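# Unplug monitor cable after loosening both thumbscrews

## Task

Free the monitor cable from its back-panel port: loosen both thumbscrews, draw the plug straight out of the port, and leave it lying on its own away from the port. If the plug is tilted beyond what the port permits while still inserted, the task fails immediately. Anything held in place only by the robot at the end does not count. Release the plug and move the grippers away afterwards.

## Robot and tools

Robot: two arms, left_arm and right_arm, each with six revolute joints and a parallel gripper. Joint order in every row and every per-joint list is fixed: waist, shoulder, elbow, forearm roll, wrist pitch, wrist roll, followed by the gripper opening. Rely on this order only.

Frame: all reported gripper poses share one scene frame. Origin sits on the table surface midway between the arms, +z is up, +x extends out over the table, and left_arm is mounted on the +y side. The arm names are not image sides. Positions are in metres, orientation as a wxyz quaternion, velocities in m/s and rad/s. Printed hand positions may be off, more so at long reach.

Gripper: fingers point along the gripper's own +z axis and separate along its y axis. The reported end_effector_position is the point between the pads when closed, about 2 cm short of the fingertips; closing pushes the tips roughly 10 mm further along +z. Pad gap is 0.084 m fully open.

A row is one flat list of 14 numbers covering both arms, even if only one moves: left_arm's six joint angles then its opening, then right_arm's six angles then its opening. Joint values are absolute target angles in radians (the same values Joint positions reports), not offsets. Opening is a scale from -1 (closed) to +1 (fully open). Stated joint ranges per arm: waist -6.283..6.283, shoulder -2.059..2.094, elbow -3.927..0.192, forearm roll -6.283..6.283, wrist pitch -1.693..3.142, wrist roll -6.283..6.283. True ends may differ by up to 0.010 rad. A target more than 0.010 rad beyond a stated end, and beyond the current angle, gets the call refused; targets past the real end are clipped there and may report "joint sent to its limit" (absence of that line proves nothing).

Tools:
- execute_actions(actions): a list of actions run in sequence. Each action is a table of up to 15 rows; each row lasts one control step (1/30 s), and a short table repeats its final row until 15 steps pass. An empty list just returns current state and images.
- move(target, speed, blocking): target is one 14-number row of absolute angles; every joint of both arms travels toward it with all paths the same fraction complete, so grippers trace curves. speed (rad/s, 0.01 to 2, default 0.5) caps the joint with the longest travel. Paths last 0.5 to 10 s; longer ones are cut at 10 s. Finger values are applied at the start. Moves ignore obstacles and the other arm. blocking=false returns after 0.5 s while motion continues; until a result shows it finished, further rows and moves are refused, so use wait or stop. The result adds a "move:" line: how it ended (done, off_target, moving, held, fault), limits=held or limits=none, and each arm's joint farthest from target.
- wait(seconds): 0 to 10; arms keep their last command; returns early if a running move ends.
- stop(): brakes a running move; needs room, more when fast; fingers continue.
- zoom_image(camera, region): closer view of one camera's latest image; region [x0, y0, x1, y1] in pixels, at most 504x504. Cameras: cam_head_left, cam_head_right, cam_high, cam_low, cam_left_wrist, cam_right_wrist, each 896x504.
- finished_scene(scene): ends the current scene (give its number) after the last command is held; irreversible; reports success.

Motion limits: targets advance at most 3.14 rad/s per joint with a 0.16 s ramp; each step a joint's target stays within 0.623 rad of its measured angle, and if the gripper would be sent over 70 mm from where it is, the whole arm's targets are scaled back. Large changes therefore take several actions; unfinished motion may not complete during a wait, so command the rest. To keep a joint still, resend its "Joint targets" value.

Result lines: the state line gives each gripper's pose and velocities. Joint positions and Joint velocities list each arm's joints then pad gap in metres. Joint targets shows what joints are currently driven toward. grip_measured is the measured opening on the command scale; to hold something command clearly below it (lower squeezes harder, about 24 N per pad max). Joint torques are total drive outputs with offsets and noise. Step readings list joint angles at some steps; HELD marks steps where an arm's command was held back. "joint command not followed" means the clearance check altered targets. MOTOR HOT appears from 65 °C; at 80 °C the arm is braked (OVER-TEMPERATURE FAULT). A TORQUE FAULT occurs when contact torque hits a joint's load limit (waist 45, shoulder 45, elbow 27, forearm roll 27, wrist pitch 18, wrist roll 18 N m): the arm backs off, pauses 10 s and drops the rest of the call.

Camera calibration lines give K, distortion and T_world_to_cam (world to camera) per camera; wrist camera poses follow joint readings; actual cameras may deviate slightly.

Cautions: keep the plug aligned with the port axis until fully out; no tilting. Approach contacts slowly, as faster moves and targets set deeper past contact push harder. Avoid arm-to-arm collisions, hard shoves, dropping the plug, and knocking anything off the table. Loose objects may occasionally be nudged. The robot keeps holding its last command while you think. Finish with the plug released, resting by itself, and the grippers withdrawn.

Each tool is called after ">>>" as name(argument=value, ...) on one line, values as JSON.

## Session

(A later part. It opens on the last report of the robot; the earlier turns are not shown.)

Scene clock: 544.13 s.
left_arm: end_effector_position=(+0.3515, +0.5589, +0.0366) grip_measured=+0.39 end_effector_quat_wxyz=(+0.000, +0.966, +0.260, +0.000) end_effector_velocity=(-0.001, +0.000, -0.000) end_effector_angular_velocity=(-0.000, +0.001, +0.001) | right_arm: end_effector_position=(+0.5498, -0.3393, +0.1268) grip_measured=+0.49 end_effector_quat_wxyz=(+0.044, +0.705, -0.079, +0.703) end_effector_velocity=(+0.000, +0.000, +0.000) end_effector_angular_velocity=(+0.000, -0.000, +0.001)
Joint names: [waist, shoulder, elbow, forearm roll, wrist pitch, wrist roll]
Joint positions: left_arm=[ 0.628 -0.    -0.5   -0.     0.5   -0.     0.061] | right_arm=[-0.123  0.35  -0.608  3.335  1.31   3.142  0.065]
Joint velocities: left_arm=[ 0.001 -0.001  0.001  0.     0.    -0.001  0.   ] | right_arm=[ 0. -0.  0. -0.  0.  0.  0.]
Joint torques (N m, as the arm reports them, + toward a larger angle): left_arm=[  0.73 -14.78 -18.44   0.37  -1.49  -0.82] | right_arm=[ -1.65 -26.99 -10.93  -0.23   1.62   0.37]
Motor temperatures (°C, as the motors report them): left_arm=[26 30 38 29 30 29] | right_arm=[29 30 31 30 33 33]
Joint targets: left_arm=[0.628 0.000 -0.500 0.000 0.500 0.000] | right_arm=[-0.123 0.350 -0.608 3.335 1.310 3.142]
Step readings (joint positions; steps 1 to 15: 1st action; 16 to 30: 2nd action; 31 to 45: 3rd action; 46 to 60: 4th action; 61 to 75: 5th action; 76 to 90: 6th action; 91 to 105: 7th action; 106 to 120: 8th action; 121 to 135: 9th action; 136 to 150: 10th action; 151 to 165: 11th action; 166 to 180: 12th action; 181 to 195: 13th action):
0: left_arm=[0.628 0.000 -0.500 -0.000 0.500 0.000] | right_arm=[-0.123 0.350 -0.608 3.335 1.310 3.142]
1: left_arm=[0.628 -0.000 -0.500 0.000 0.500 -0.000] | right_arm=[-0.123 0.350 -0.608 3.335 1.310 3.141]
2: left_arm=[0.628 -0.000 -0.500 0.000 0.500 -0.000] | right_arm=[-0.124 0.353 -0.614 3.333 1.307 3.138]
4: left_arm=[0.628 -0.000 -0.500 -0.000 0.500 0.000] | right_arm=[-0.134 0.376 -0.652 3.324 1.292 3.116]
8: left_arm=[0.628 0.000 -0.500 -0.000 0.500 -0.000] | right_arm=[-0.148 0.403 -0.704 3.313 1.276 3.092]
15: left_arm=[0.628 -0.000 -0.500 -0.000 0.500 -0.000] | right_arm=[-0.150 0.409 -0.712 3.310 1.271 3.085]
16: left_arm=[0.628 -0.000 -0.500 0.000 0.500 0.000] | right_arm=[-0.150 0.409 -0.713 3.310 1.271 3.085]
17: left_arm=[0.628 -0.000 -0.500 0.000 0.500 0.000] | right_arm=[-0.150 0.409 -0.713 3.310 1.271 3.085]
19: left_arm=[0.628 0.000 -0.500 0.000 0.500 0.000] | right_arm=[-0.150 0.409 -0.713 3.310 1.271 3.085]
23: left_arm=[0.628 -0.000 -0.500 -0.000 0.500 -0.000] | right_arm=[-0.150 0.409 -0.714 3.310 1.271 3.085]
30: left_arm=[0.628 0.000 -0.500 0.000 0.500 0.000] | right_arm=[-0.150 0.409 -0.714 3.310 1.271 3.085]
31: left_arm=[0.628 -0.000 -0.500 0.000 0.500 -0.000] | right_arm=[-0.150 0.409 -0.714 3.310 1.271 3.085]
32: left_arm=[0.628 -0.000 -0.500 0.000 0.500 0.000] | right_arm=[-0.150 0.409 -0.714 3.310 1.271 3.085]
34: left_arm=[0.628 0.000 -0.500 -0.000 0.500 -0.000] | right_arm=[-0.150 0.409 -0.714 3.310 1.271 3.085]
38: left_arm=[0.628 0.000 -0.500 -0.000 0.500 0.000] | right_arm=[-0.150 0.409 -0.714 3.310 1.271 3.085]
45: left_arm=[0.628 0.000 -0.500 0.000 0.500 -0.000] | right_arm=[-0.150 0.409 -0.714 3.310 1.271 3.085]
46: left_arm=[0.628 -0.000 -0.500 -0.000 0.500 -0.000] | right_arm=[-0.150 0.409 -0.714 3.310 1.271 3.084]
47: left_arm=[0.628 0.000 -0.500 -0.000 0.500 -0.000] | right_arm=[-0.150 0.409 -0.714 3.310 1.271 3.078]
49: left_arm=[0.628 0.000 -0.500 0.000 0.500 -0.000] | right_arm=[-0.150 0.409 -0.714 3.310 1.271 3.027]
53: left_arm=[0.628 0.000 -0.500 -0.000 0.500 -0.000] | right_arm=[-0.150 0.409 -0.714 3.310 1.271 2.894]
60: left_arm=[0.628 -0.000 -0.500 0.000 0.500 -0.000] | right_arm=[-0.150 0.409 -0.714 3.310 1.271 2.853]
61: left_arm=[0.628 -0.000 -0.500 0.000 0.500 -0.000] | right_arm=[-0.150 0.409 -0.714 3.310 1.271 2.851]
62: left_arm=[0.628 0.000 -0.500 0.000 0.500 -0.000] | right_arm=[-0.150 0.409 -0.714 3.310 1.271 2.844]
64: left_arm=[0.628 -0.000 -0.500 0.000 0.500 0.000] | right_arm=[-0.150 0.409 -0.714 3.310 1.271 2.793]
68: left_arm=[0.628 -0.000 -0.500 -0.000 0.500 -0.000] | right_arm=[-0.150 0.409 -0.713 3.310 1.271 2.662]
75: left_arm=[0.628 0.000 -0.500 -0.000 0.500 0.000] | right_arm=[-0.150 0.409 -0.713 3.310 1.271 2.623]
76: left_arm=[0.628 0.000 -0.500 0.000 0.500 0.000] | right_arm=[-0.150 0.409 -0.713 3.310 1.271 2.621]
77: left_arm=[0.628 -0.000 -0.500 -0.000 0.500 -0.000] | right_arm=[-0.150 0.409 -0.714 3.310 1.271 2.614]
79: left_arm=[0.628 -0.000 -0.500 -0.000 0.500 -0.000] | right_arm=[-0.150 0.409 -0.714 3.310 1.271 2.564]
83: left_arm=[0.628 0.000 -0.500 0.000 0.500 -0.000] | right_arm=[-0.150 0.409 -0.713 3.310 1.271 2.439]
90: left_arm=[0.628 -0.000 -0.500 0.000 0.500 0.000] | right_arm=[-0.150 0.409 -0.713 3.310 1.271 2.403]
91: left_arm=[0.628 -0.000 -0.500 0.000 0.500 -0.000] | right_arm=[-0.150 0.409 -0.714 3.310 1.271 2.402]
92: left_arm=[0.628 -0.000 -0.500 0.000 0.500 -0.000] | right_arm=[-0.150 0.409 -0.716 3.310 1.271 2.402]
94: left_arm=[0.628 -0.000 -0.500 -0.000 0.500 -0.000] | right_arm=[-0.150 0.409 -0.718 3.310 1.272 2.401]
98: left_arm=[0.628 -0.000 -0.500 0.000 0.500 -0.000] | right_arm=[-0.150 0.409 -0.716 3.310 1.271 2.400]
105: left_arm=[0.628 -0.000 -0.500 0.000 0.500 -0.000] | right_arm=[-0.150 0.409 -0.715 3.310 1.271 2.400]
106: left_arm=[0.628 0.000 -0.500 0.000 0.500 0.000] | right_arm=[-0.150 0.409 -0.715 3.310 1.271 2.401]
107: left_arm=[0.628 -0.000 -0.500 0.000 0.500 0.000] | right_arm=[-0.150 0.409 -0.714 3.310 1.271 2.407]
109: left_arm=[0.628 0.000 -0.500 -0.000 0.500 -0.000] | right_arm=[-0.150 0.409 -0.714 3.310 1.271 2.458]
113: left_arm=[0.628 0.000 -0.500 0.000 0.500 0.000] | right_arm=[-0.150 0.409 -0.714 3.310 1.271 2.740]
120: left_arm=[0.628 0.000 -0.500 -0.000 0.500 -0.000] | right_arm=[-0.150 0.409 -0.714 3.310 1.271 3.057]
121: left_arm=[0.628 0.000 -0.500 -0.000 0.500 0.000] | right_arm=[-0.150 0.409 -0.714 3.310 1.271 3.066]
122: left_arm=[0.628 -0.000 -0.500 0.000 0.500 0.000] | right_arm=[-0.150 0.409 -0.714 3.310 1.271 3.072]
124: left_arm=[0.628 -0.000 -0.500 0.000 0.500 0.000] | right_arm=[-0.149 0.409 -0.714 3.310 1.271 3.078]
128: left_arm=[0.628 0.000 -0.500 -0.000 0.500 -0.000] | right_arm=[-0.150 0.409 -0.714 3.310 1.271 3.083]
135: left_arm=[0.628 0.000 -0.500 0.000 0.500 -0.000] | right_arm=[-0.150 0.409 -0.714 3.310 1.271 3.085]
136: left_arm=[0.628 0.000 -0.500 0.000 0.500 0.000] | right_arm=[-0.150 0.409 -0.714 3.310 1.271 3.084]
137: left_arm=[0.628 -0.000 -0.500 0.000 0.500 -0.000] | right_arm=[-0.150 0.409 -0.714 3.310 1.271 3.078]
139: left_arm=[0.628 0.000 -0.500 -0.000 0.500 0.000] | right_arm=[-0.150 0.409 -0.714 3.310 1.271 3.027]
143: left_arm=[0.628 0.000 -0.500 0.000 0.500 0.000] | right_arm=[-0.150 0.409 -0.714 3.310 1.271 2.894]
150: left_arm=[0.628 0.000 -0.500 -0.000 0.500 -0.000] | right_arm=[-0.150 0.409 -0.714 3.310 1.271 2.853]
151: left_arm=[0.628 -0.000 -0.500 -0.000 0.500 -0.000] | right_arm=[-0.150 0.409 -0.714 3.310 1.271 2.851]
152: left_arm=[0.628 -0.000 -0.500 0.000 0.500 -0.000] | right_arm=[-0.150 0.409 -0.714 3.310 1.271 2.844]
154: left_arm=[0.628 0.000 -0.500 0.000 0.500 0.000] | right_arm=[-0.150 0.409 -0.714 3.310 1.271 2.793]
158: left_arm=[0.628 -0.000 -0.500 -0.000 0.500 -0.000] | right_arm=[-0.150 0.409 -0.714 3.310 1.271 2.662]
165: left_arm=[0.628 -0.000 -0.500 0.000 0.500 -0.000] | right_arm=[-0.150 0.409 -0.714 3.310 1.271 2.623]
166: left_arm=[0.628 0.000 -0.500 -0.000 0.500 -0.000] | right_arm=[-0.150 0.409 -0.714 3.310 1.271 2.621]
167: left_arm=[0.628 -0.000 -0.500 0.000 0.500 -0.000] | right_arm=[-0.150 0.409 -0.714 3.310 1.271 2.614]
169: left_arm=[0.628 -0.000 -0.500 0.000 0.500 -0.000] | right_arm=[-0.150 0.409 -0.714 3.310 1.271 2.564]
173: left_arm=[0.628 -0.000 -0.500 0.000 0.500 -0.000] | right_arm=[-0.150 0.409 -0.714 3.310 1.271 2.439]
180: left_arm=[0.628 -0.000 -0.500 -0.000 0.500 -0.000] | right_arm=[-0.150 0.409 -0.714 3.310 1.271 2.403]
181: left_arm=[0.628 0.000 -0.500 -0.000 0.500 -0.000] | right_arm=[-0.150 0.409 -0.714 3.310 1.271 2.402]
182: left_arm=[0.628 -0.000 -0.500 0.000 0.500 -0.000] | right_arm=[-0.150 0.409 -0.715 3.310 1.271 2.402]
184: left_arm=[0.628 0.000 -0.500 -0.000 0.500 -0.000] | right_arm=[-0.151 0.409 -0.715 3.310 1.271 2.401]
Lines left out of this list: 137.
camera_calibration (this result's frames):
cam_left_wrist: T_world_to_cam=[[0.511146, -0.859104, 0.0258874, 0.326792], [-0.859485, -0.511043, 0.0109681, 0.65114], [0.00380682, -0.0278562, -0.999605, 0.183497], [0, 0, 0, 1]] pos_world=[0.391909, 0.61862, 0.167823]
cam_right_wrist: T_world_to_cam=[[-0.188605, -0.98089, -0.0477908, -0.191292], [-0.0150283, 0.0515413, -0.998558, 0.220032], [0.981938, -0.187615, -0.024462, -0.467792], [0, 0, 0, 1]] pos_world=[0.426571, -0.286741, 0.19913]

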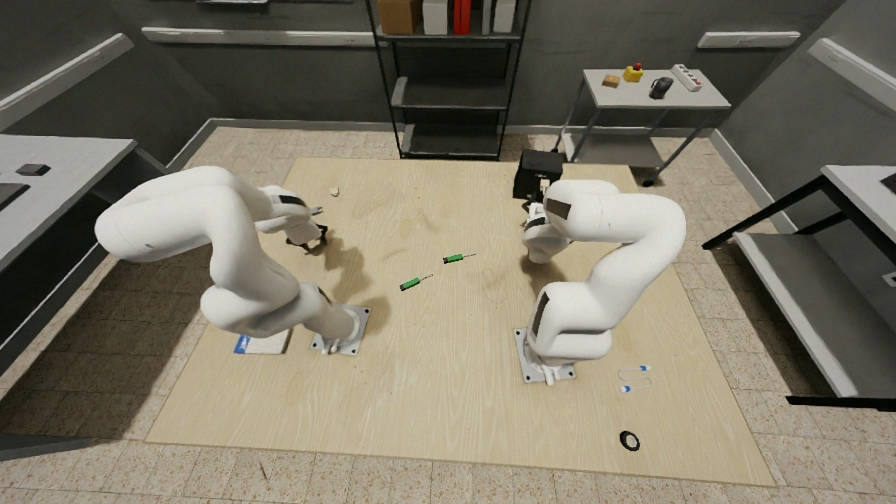

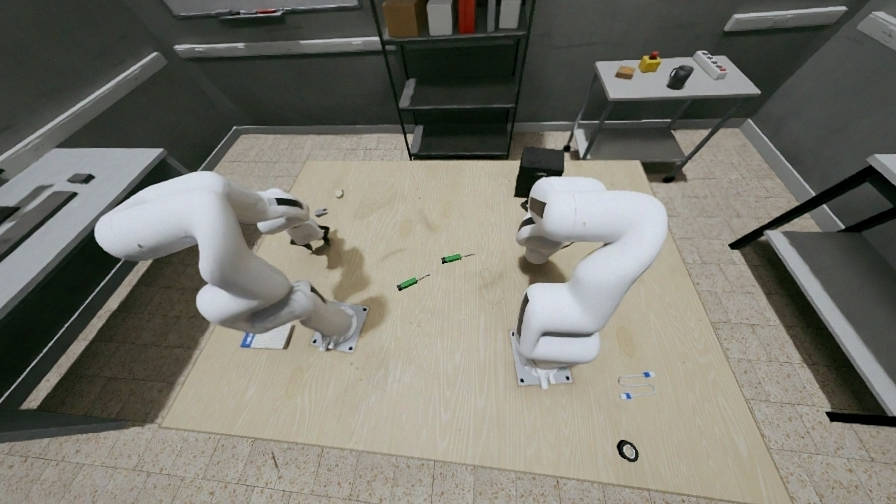

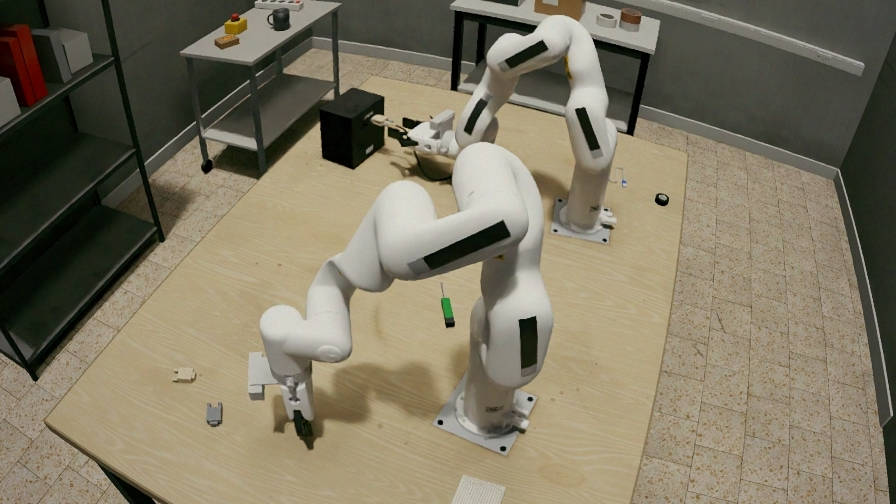

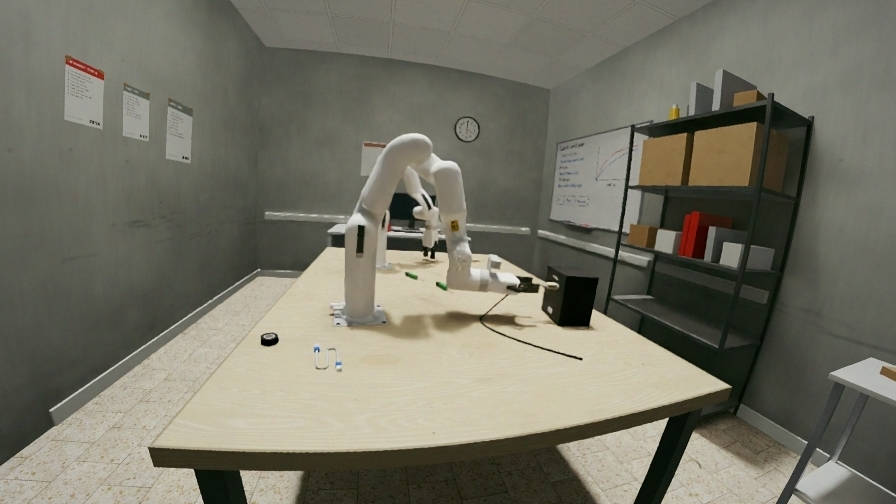

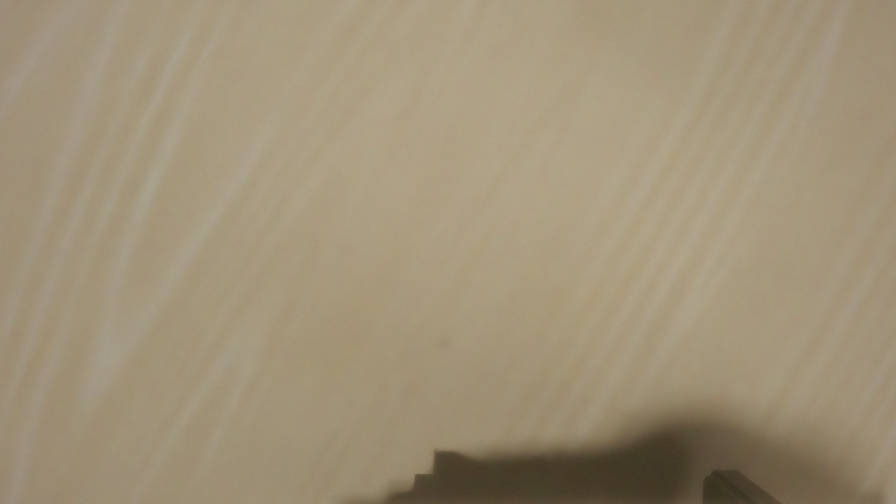

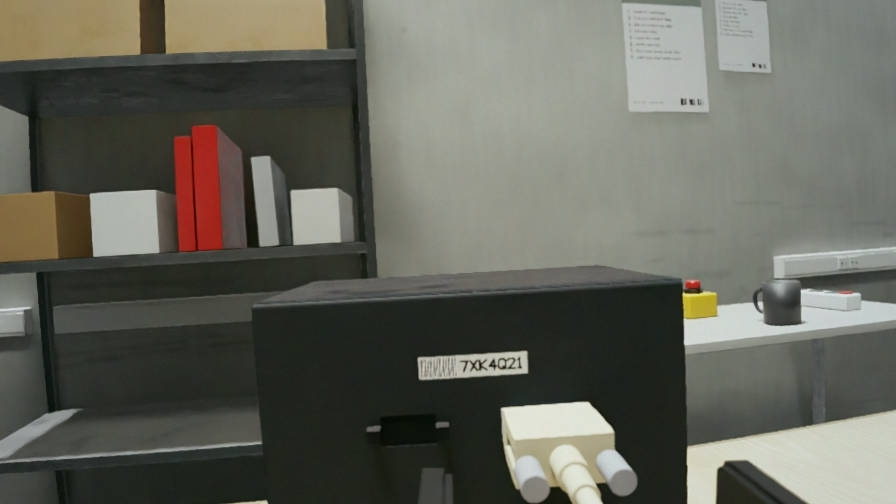

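>>> move(target=[0.628,0,-0.5,0,0.5,0,0.4,-0.135,0.353,-0.608,3.323,1.32,3.09,0.5])

>>> move(target=[0.628,0,-0.5,0,0.5,0,0.4,-0.163,0.46,-0.81,3.30,1.225,3.085,0.5], speed=0.15)

Scene clock: 573.33 s.
left_arm: end_effector_position=(+0.3515, +0.5589, +0.0366) grip_measured=+0.39 end_effector_quat_wxyz=(+0.000, +0.966, +0.260, +0.000) end_effector_velocity=(-0.001, -0.000, -0.000) end_effector_angular_velocity=(-0.001, +0.001, +0.000) | right_arm: end_effector_position=(+0.5501, -0.3436, +0.1277) grip_measured=+0.49 end_effector_quat_wxyz=(+0.064, +0.705, -0.059, +0.704) end_effector_velocity=(+0.000, -0.000, +0.001) end_effector_angular_velocity=(-0.004, -0.003, -0.001)
Joint names: [waist, shoulder, elbow, forearm roll, wrist pitch, wrist roll]
Joint positions: left_arm=[ 0.628 -0.    -0.5   -0.     0.5   -0.     0.061] | right_arm=[-0.135  0.353 -0.608  3.323  1.32   3.09   0.065]
Joint velocities: left_arm=[ 0.001  0.001  0.001  0.001  0.    -0.    -0.   ] | right_arm=[-0.001 -0.001 -0.    -0.     0.003 -0.003  0.   ]
Joint torques (N m, as the arm reports them, + toward a larger angle): left_arm=[  0.86 -14.55 -17.96   0.43  -1.31  -0.48] | right_arm=[ -1.7  -26.54 -11.    -0.51   1.26   0.54]
Motor temperatures (°C, as the motors report them): left_arm=[26 30 38 29 30 29] | right_arm=[29 30 30 30 33 33]
Joint targets: left_arm=[0.628 0.000 -0.500 0.000 0.500 0.000] | right_arm=[-0.135 0.353 -0.608 3.323 1.320 3.090]
move: done; limits=none; left_arm: farthest joint: the waist, 0.000 radians from its target (0.000 radians at the start); right_arm: farthest joint: the waist, 0.000 radians from its target (0.012 radians at the start)
camera_calibration (this result's frames):
cam_left_wrist: T_world_to_cam=[[0.511146, -0.859104, 0.0258874, 0.326792], [-0.859485, -0.511043, 0.0109682, 0.65114], [0.00380678, -0.0278562, -0.999605, 0.183497], [0, 0, 0, 1]] pos_world=[0.391909, 0.61862, 0.167823]
cam_right_wrist: T_world_to_cam=[[-0.18927, -0.9819, 0.00701583, -0.20235], [-0.0170659, -0.00385445, -0.999847, 0.203468], [0.981777, -0.189361, -0.0160275, -0.470476], [0, 0, 0, 1]] pos_world=[0.427076, -0.286993, 0.197316]

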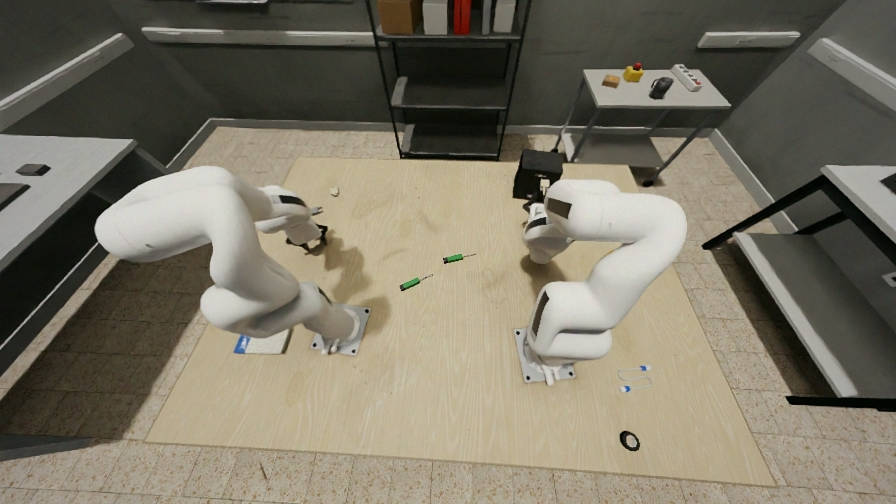

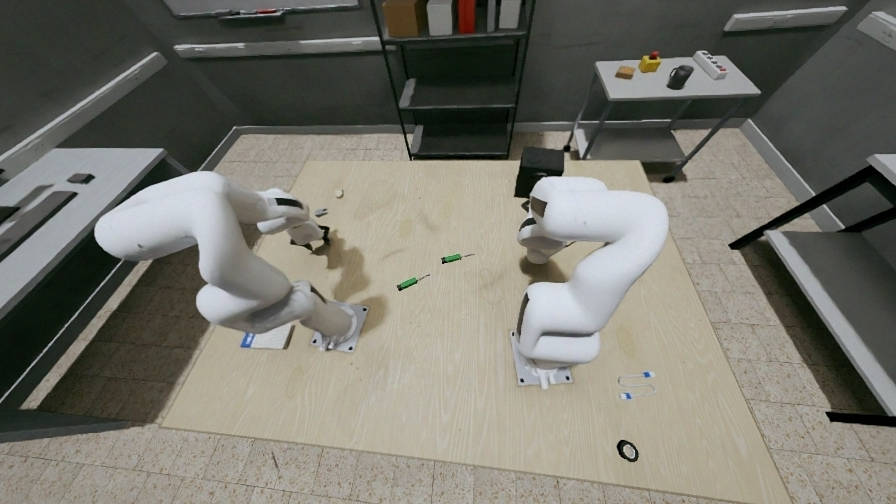

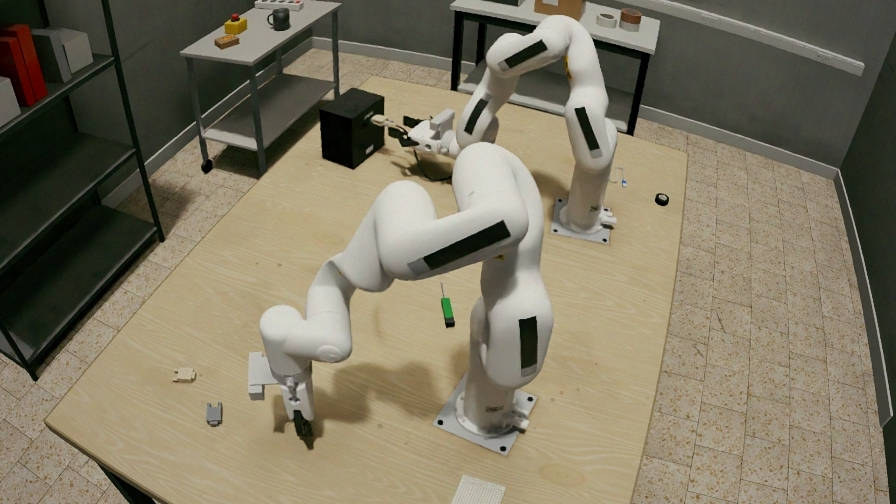

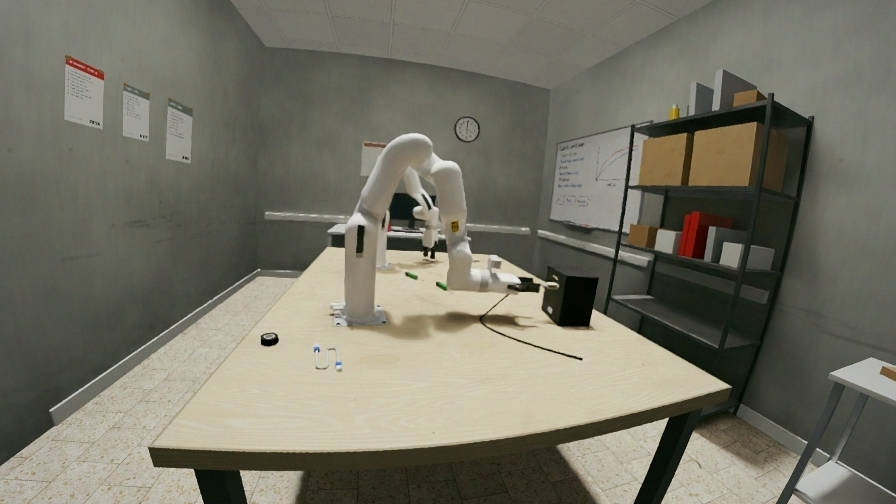

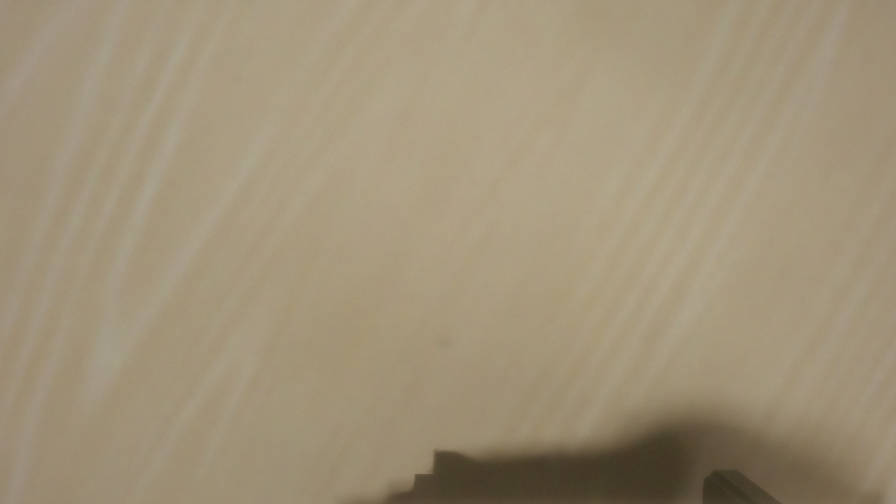

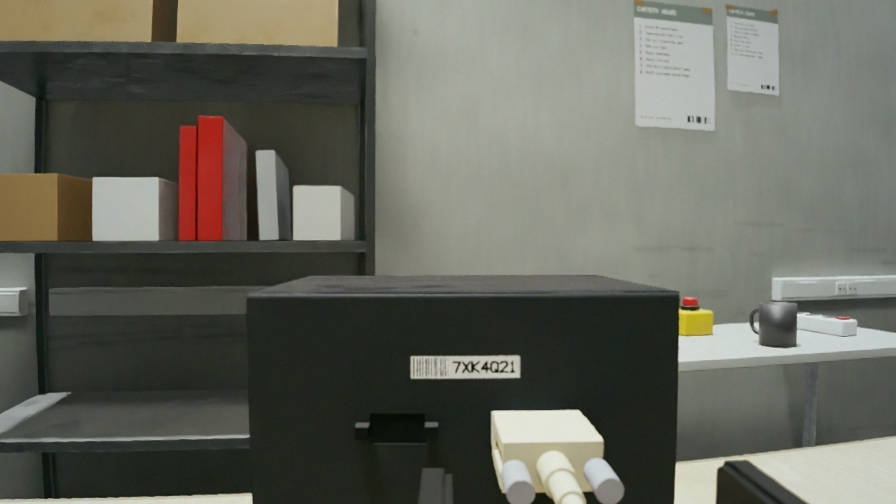

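Scene clock: 575.20 s.
left_arm: end_effector_position=(+0.3515, +0.5589, +0.0366) grip_measured=+0.39 end_effector_quat_wxyz=(+0.000, +0.966, +0.260, +0.000) end_effector_velocity=(-0.001, -0.000, -0.001) end_effector_angular_velocity=(-0.001, +0.001, +0.000) | right_arm: end_effector_position=(+0.6035, -0.3531, +0.1252) grip_measured=+0.49 end_effector_quat_wxyz=(+0.063, +0.706, -0.061, +0.703) end_effector_velocity=(-0.000, +0.000, -0.001) end_effector_angular_velocity=(+0.002, +0.003, +0.000)
Joint names: [waist, shoulder, elbow, forearm roll, wrist pitch, wrist roll]
Joint positions: left_arm=[ 0.628  0.    -0.5   -0.     0.5   -0.     0.061] | right_arm=[-0.163  0.461 -0.808  3.3    1.224  3.085  0.065]
Joint velocities: left_arm=[ 0.     0.001  0.001 -0.    -0.     0.    -0.   ] | right_arm=[-0.     0.     0.001 -0.    -0.002  0.001  0.   ]
Joint torques (N m, as the arm reports them, + toward a larger angle): left_arm=[  1.02 -15.25 -18.23   0.09  -1.61  -0.44] | right_arm=[ -5.83 -41.19 -27.38   0.14   4.26   0.52]
Motor temperatures (°C, as the motors report them): left_arm=[26 30 38 29 30 29] | right_arm=[29 30 31 30 33 33]
Joint targets: left_arm=[0.628 0.000 -0.500 0.000 0.500 0.000] | right_arm=[-0.163 0.460 -0.810 3.300 1.225 3.085]
move: done; limits=none; left_arm: farthest joint: the waist, 0.000 radians from its target (0.000 radians at the start); right_arm: farthest joint: the elbow, 0.002 radians from its target (0.202 radians at the start)
camera_calibration (this result's frames):
cam_left_wrist: T_world_to_cam=[[0.511146, -0.859104, 0.0258874, 0.326792], [-0.859485, -0.511042, 0.0109684, 0.65114], [0.00380653, -0.0278563, -0.999605, 0.183497], [0, 0, 0, 1]] pos_world=[0.391909, 0.61862, 0.167822]
cam_right_wrist: T_world_to_cam=[[-0.189929, -0.981789, 0.00421228, -0.200727], [-0.0210236, -0.000222412, -0.999779, 0.205523], [0.981573, -0.189976, -0.0205984, -0.524223], [0, 0, 0, 1]] pos_world=[0.48076, -0.296616, 0.195525]

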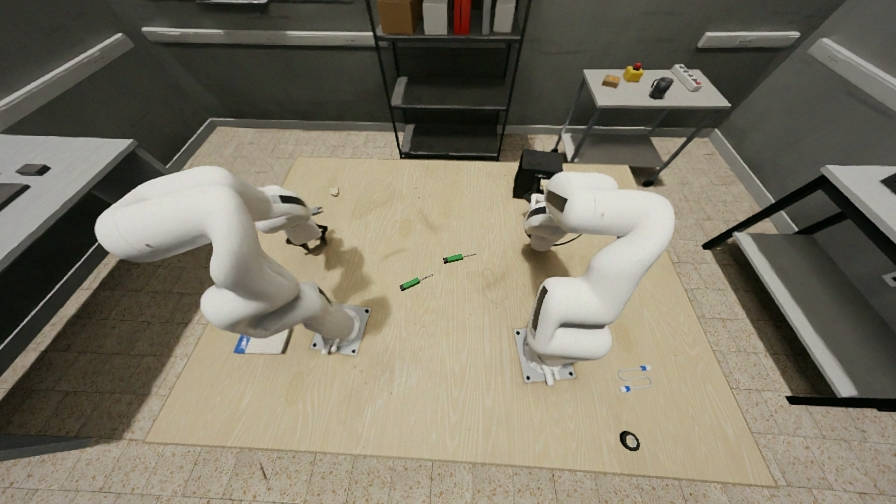

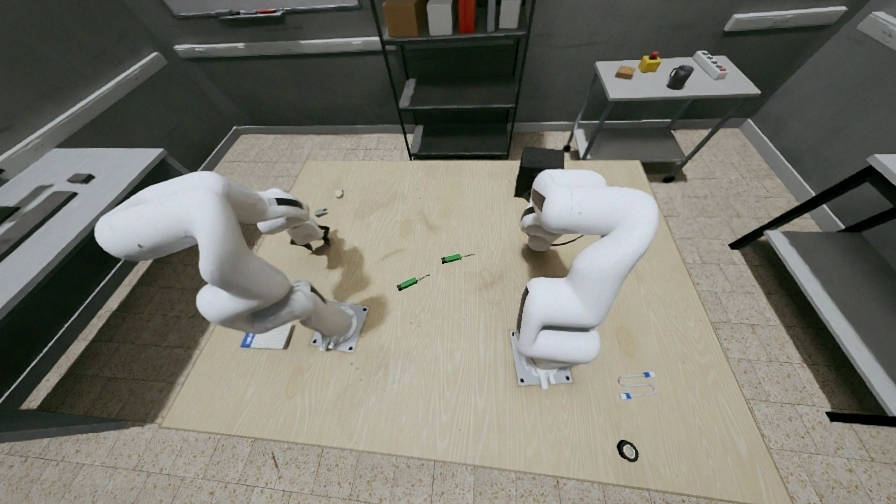

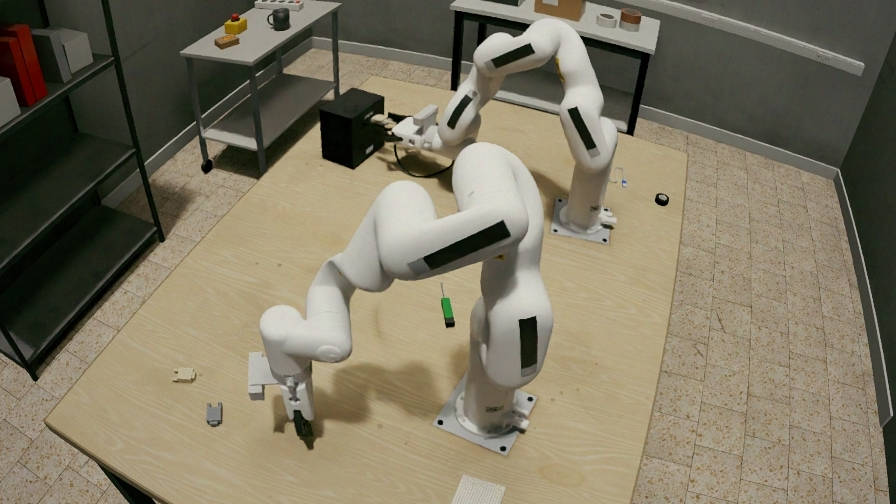

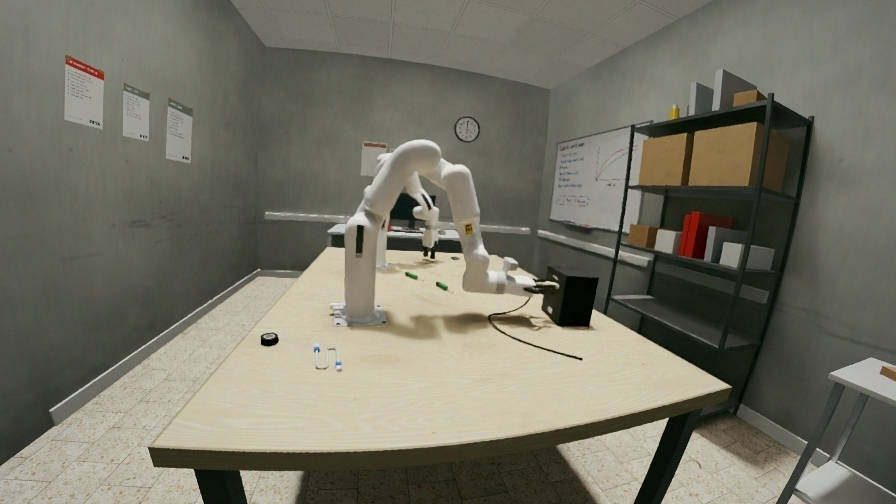

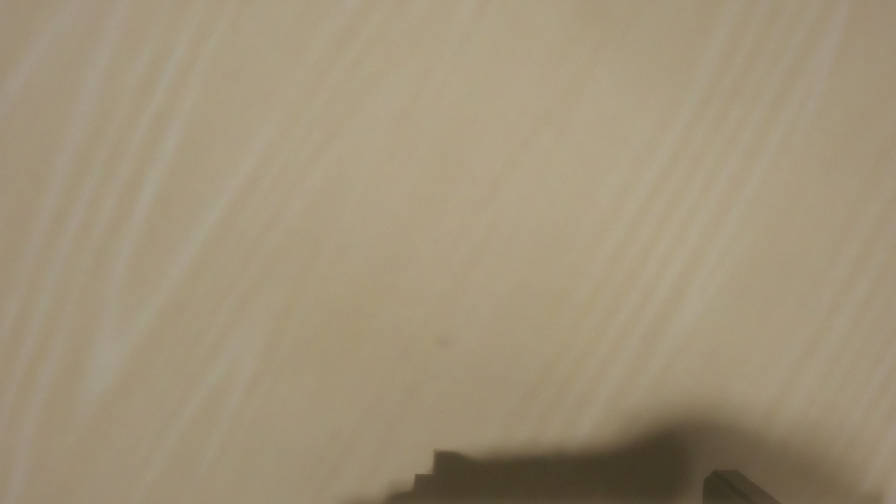

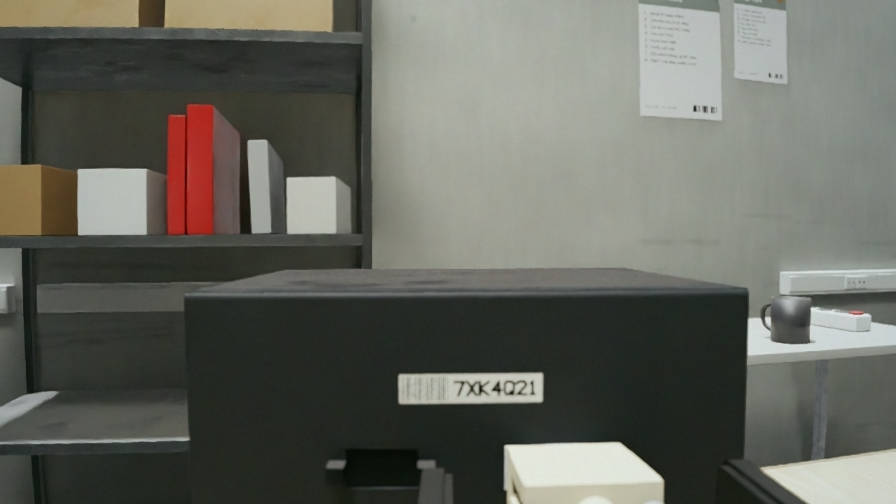

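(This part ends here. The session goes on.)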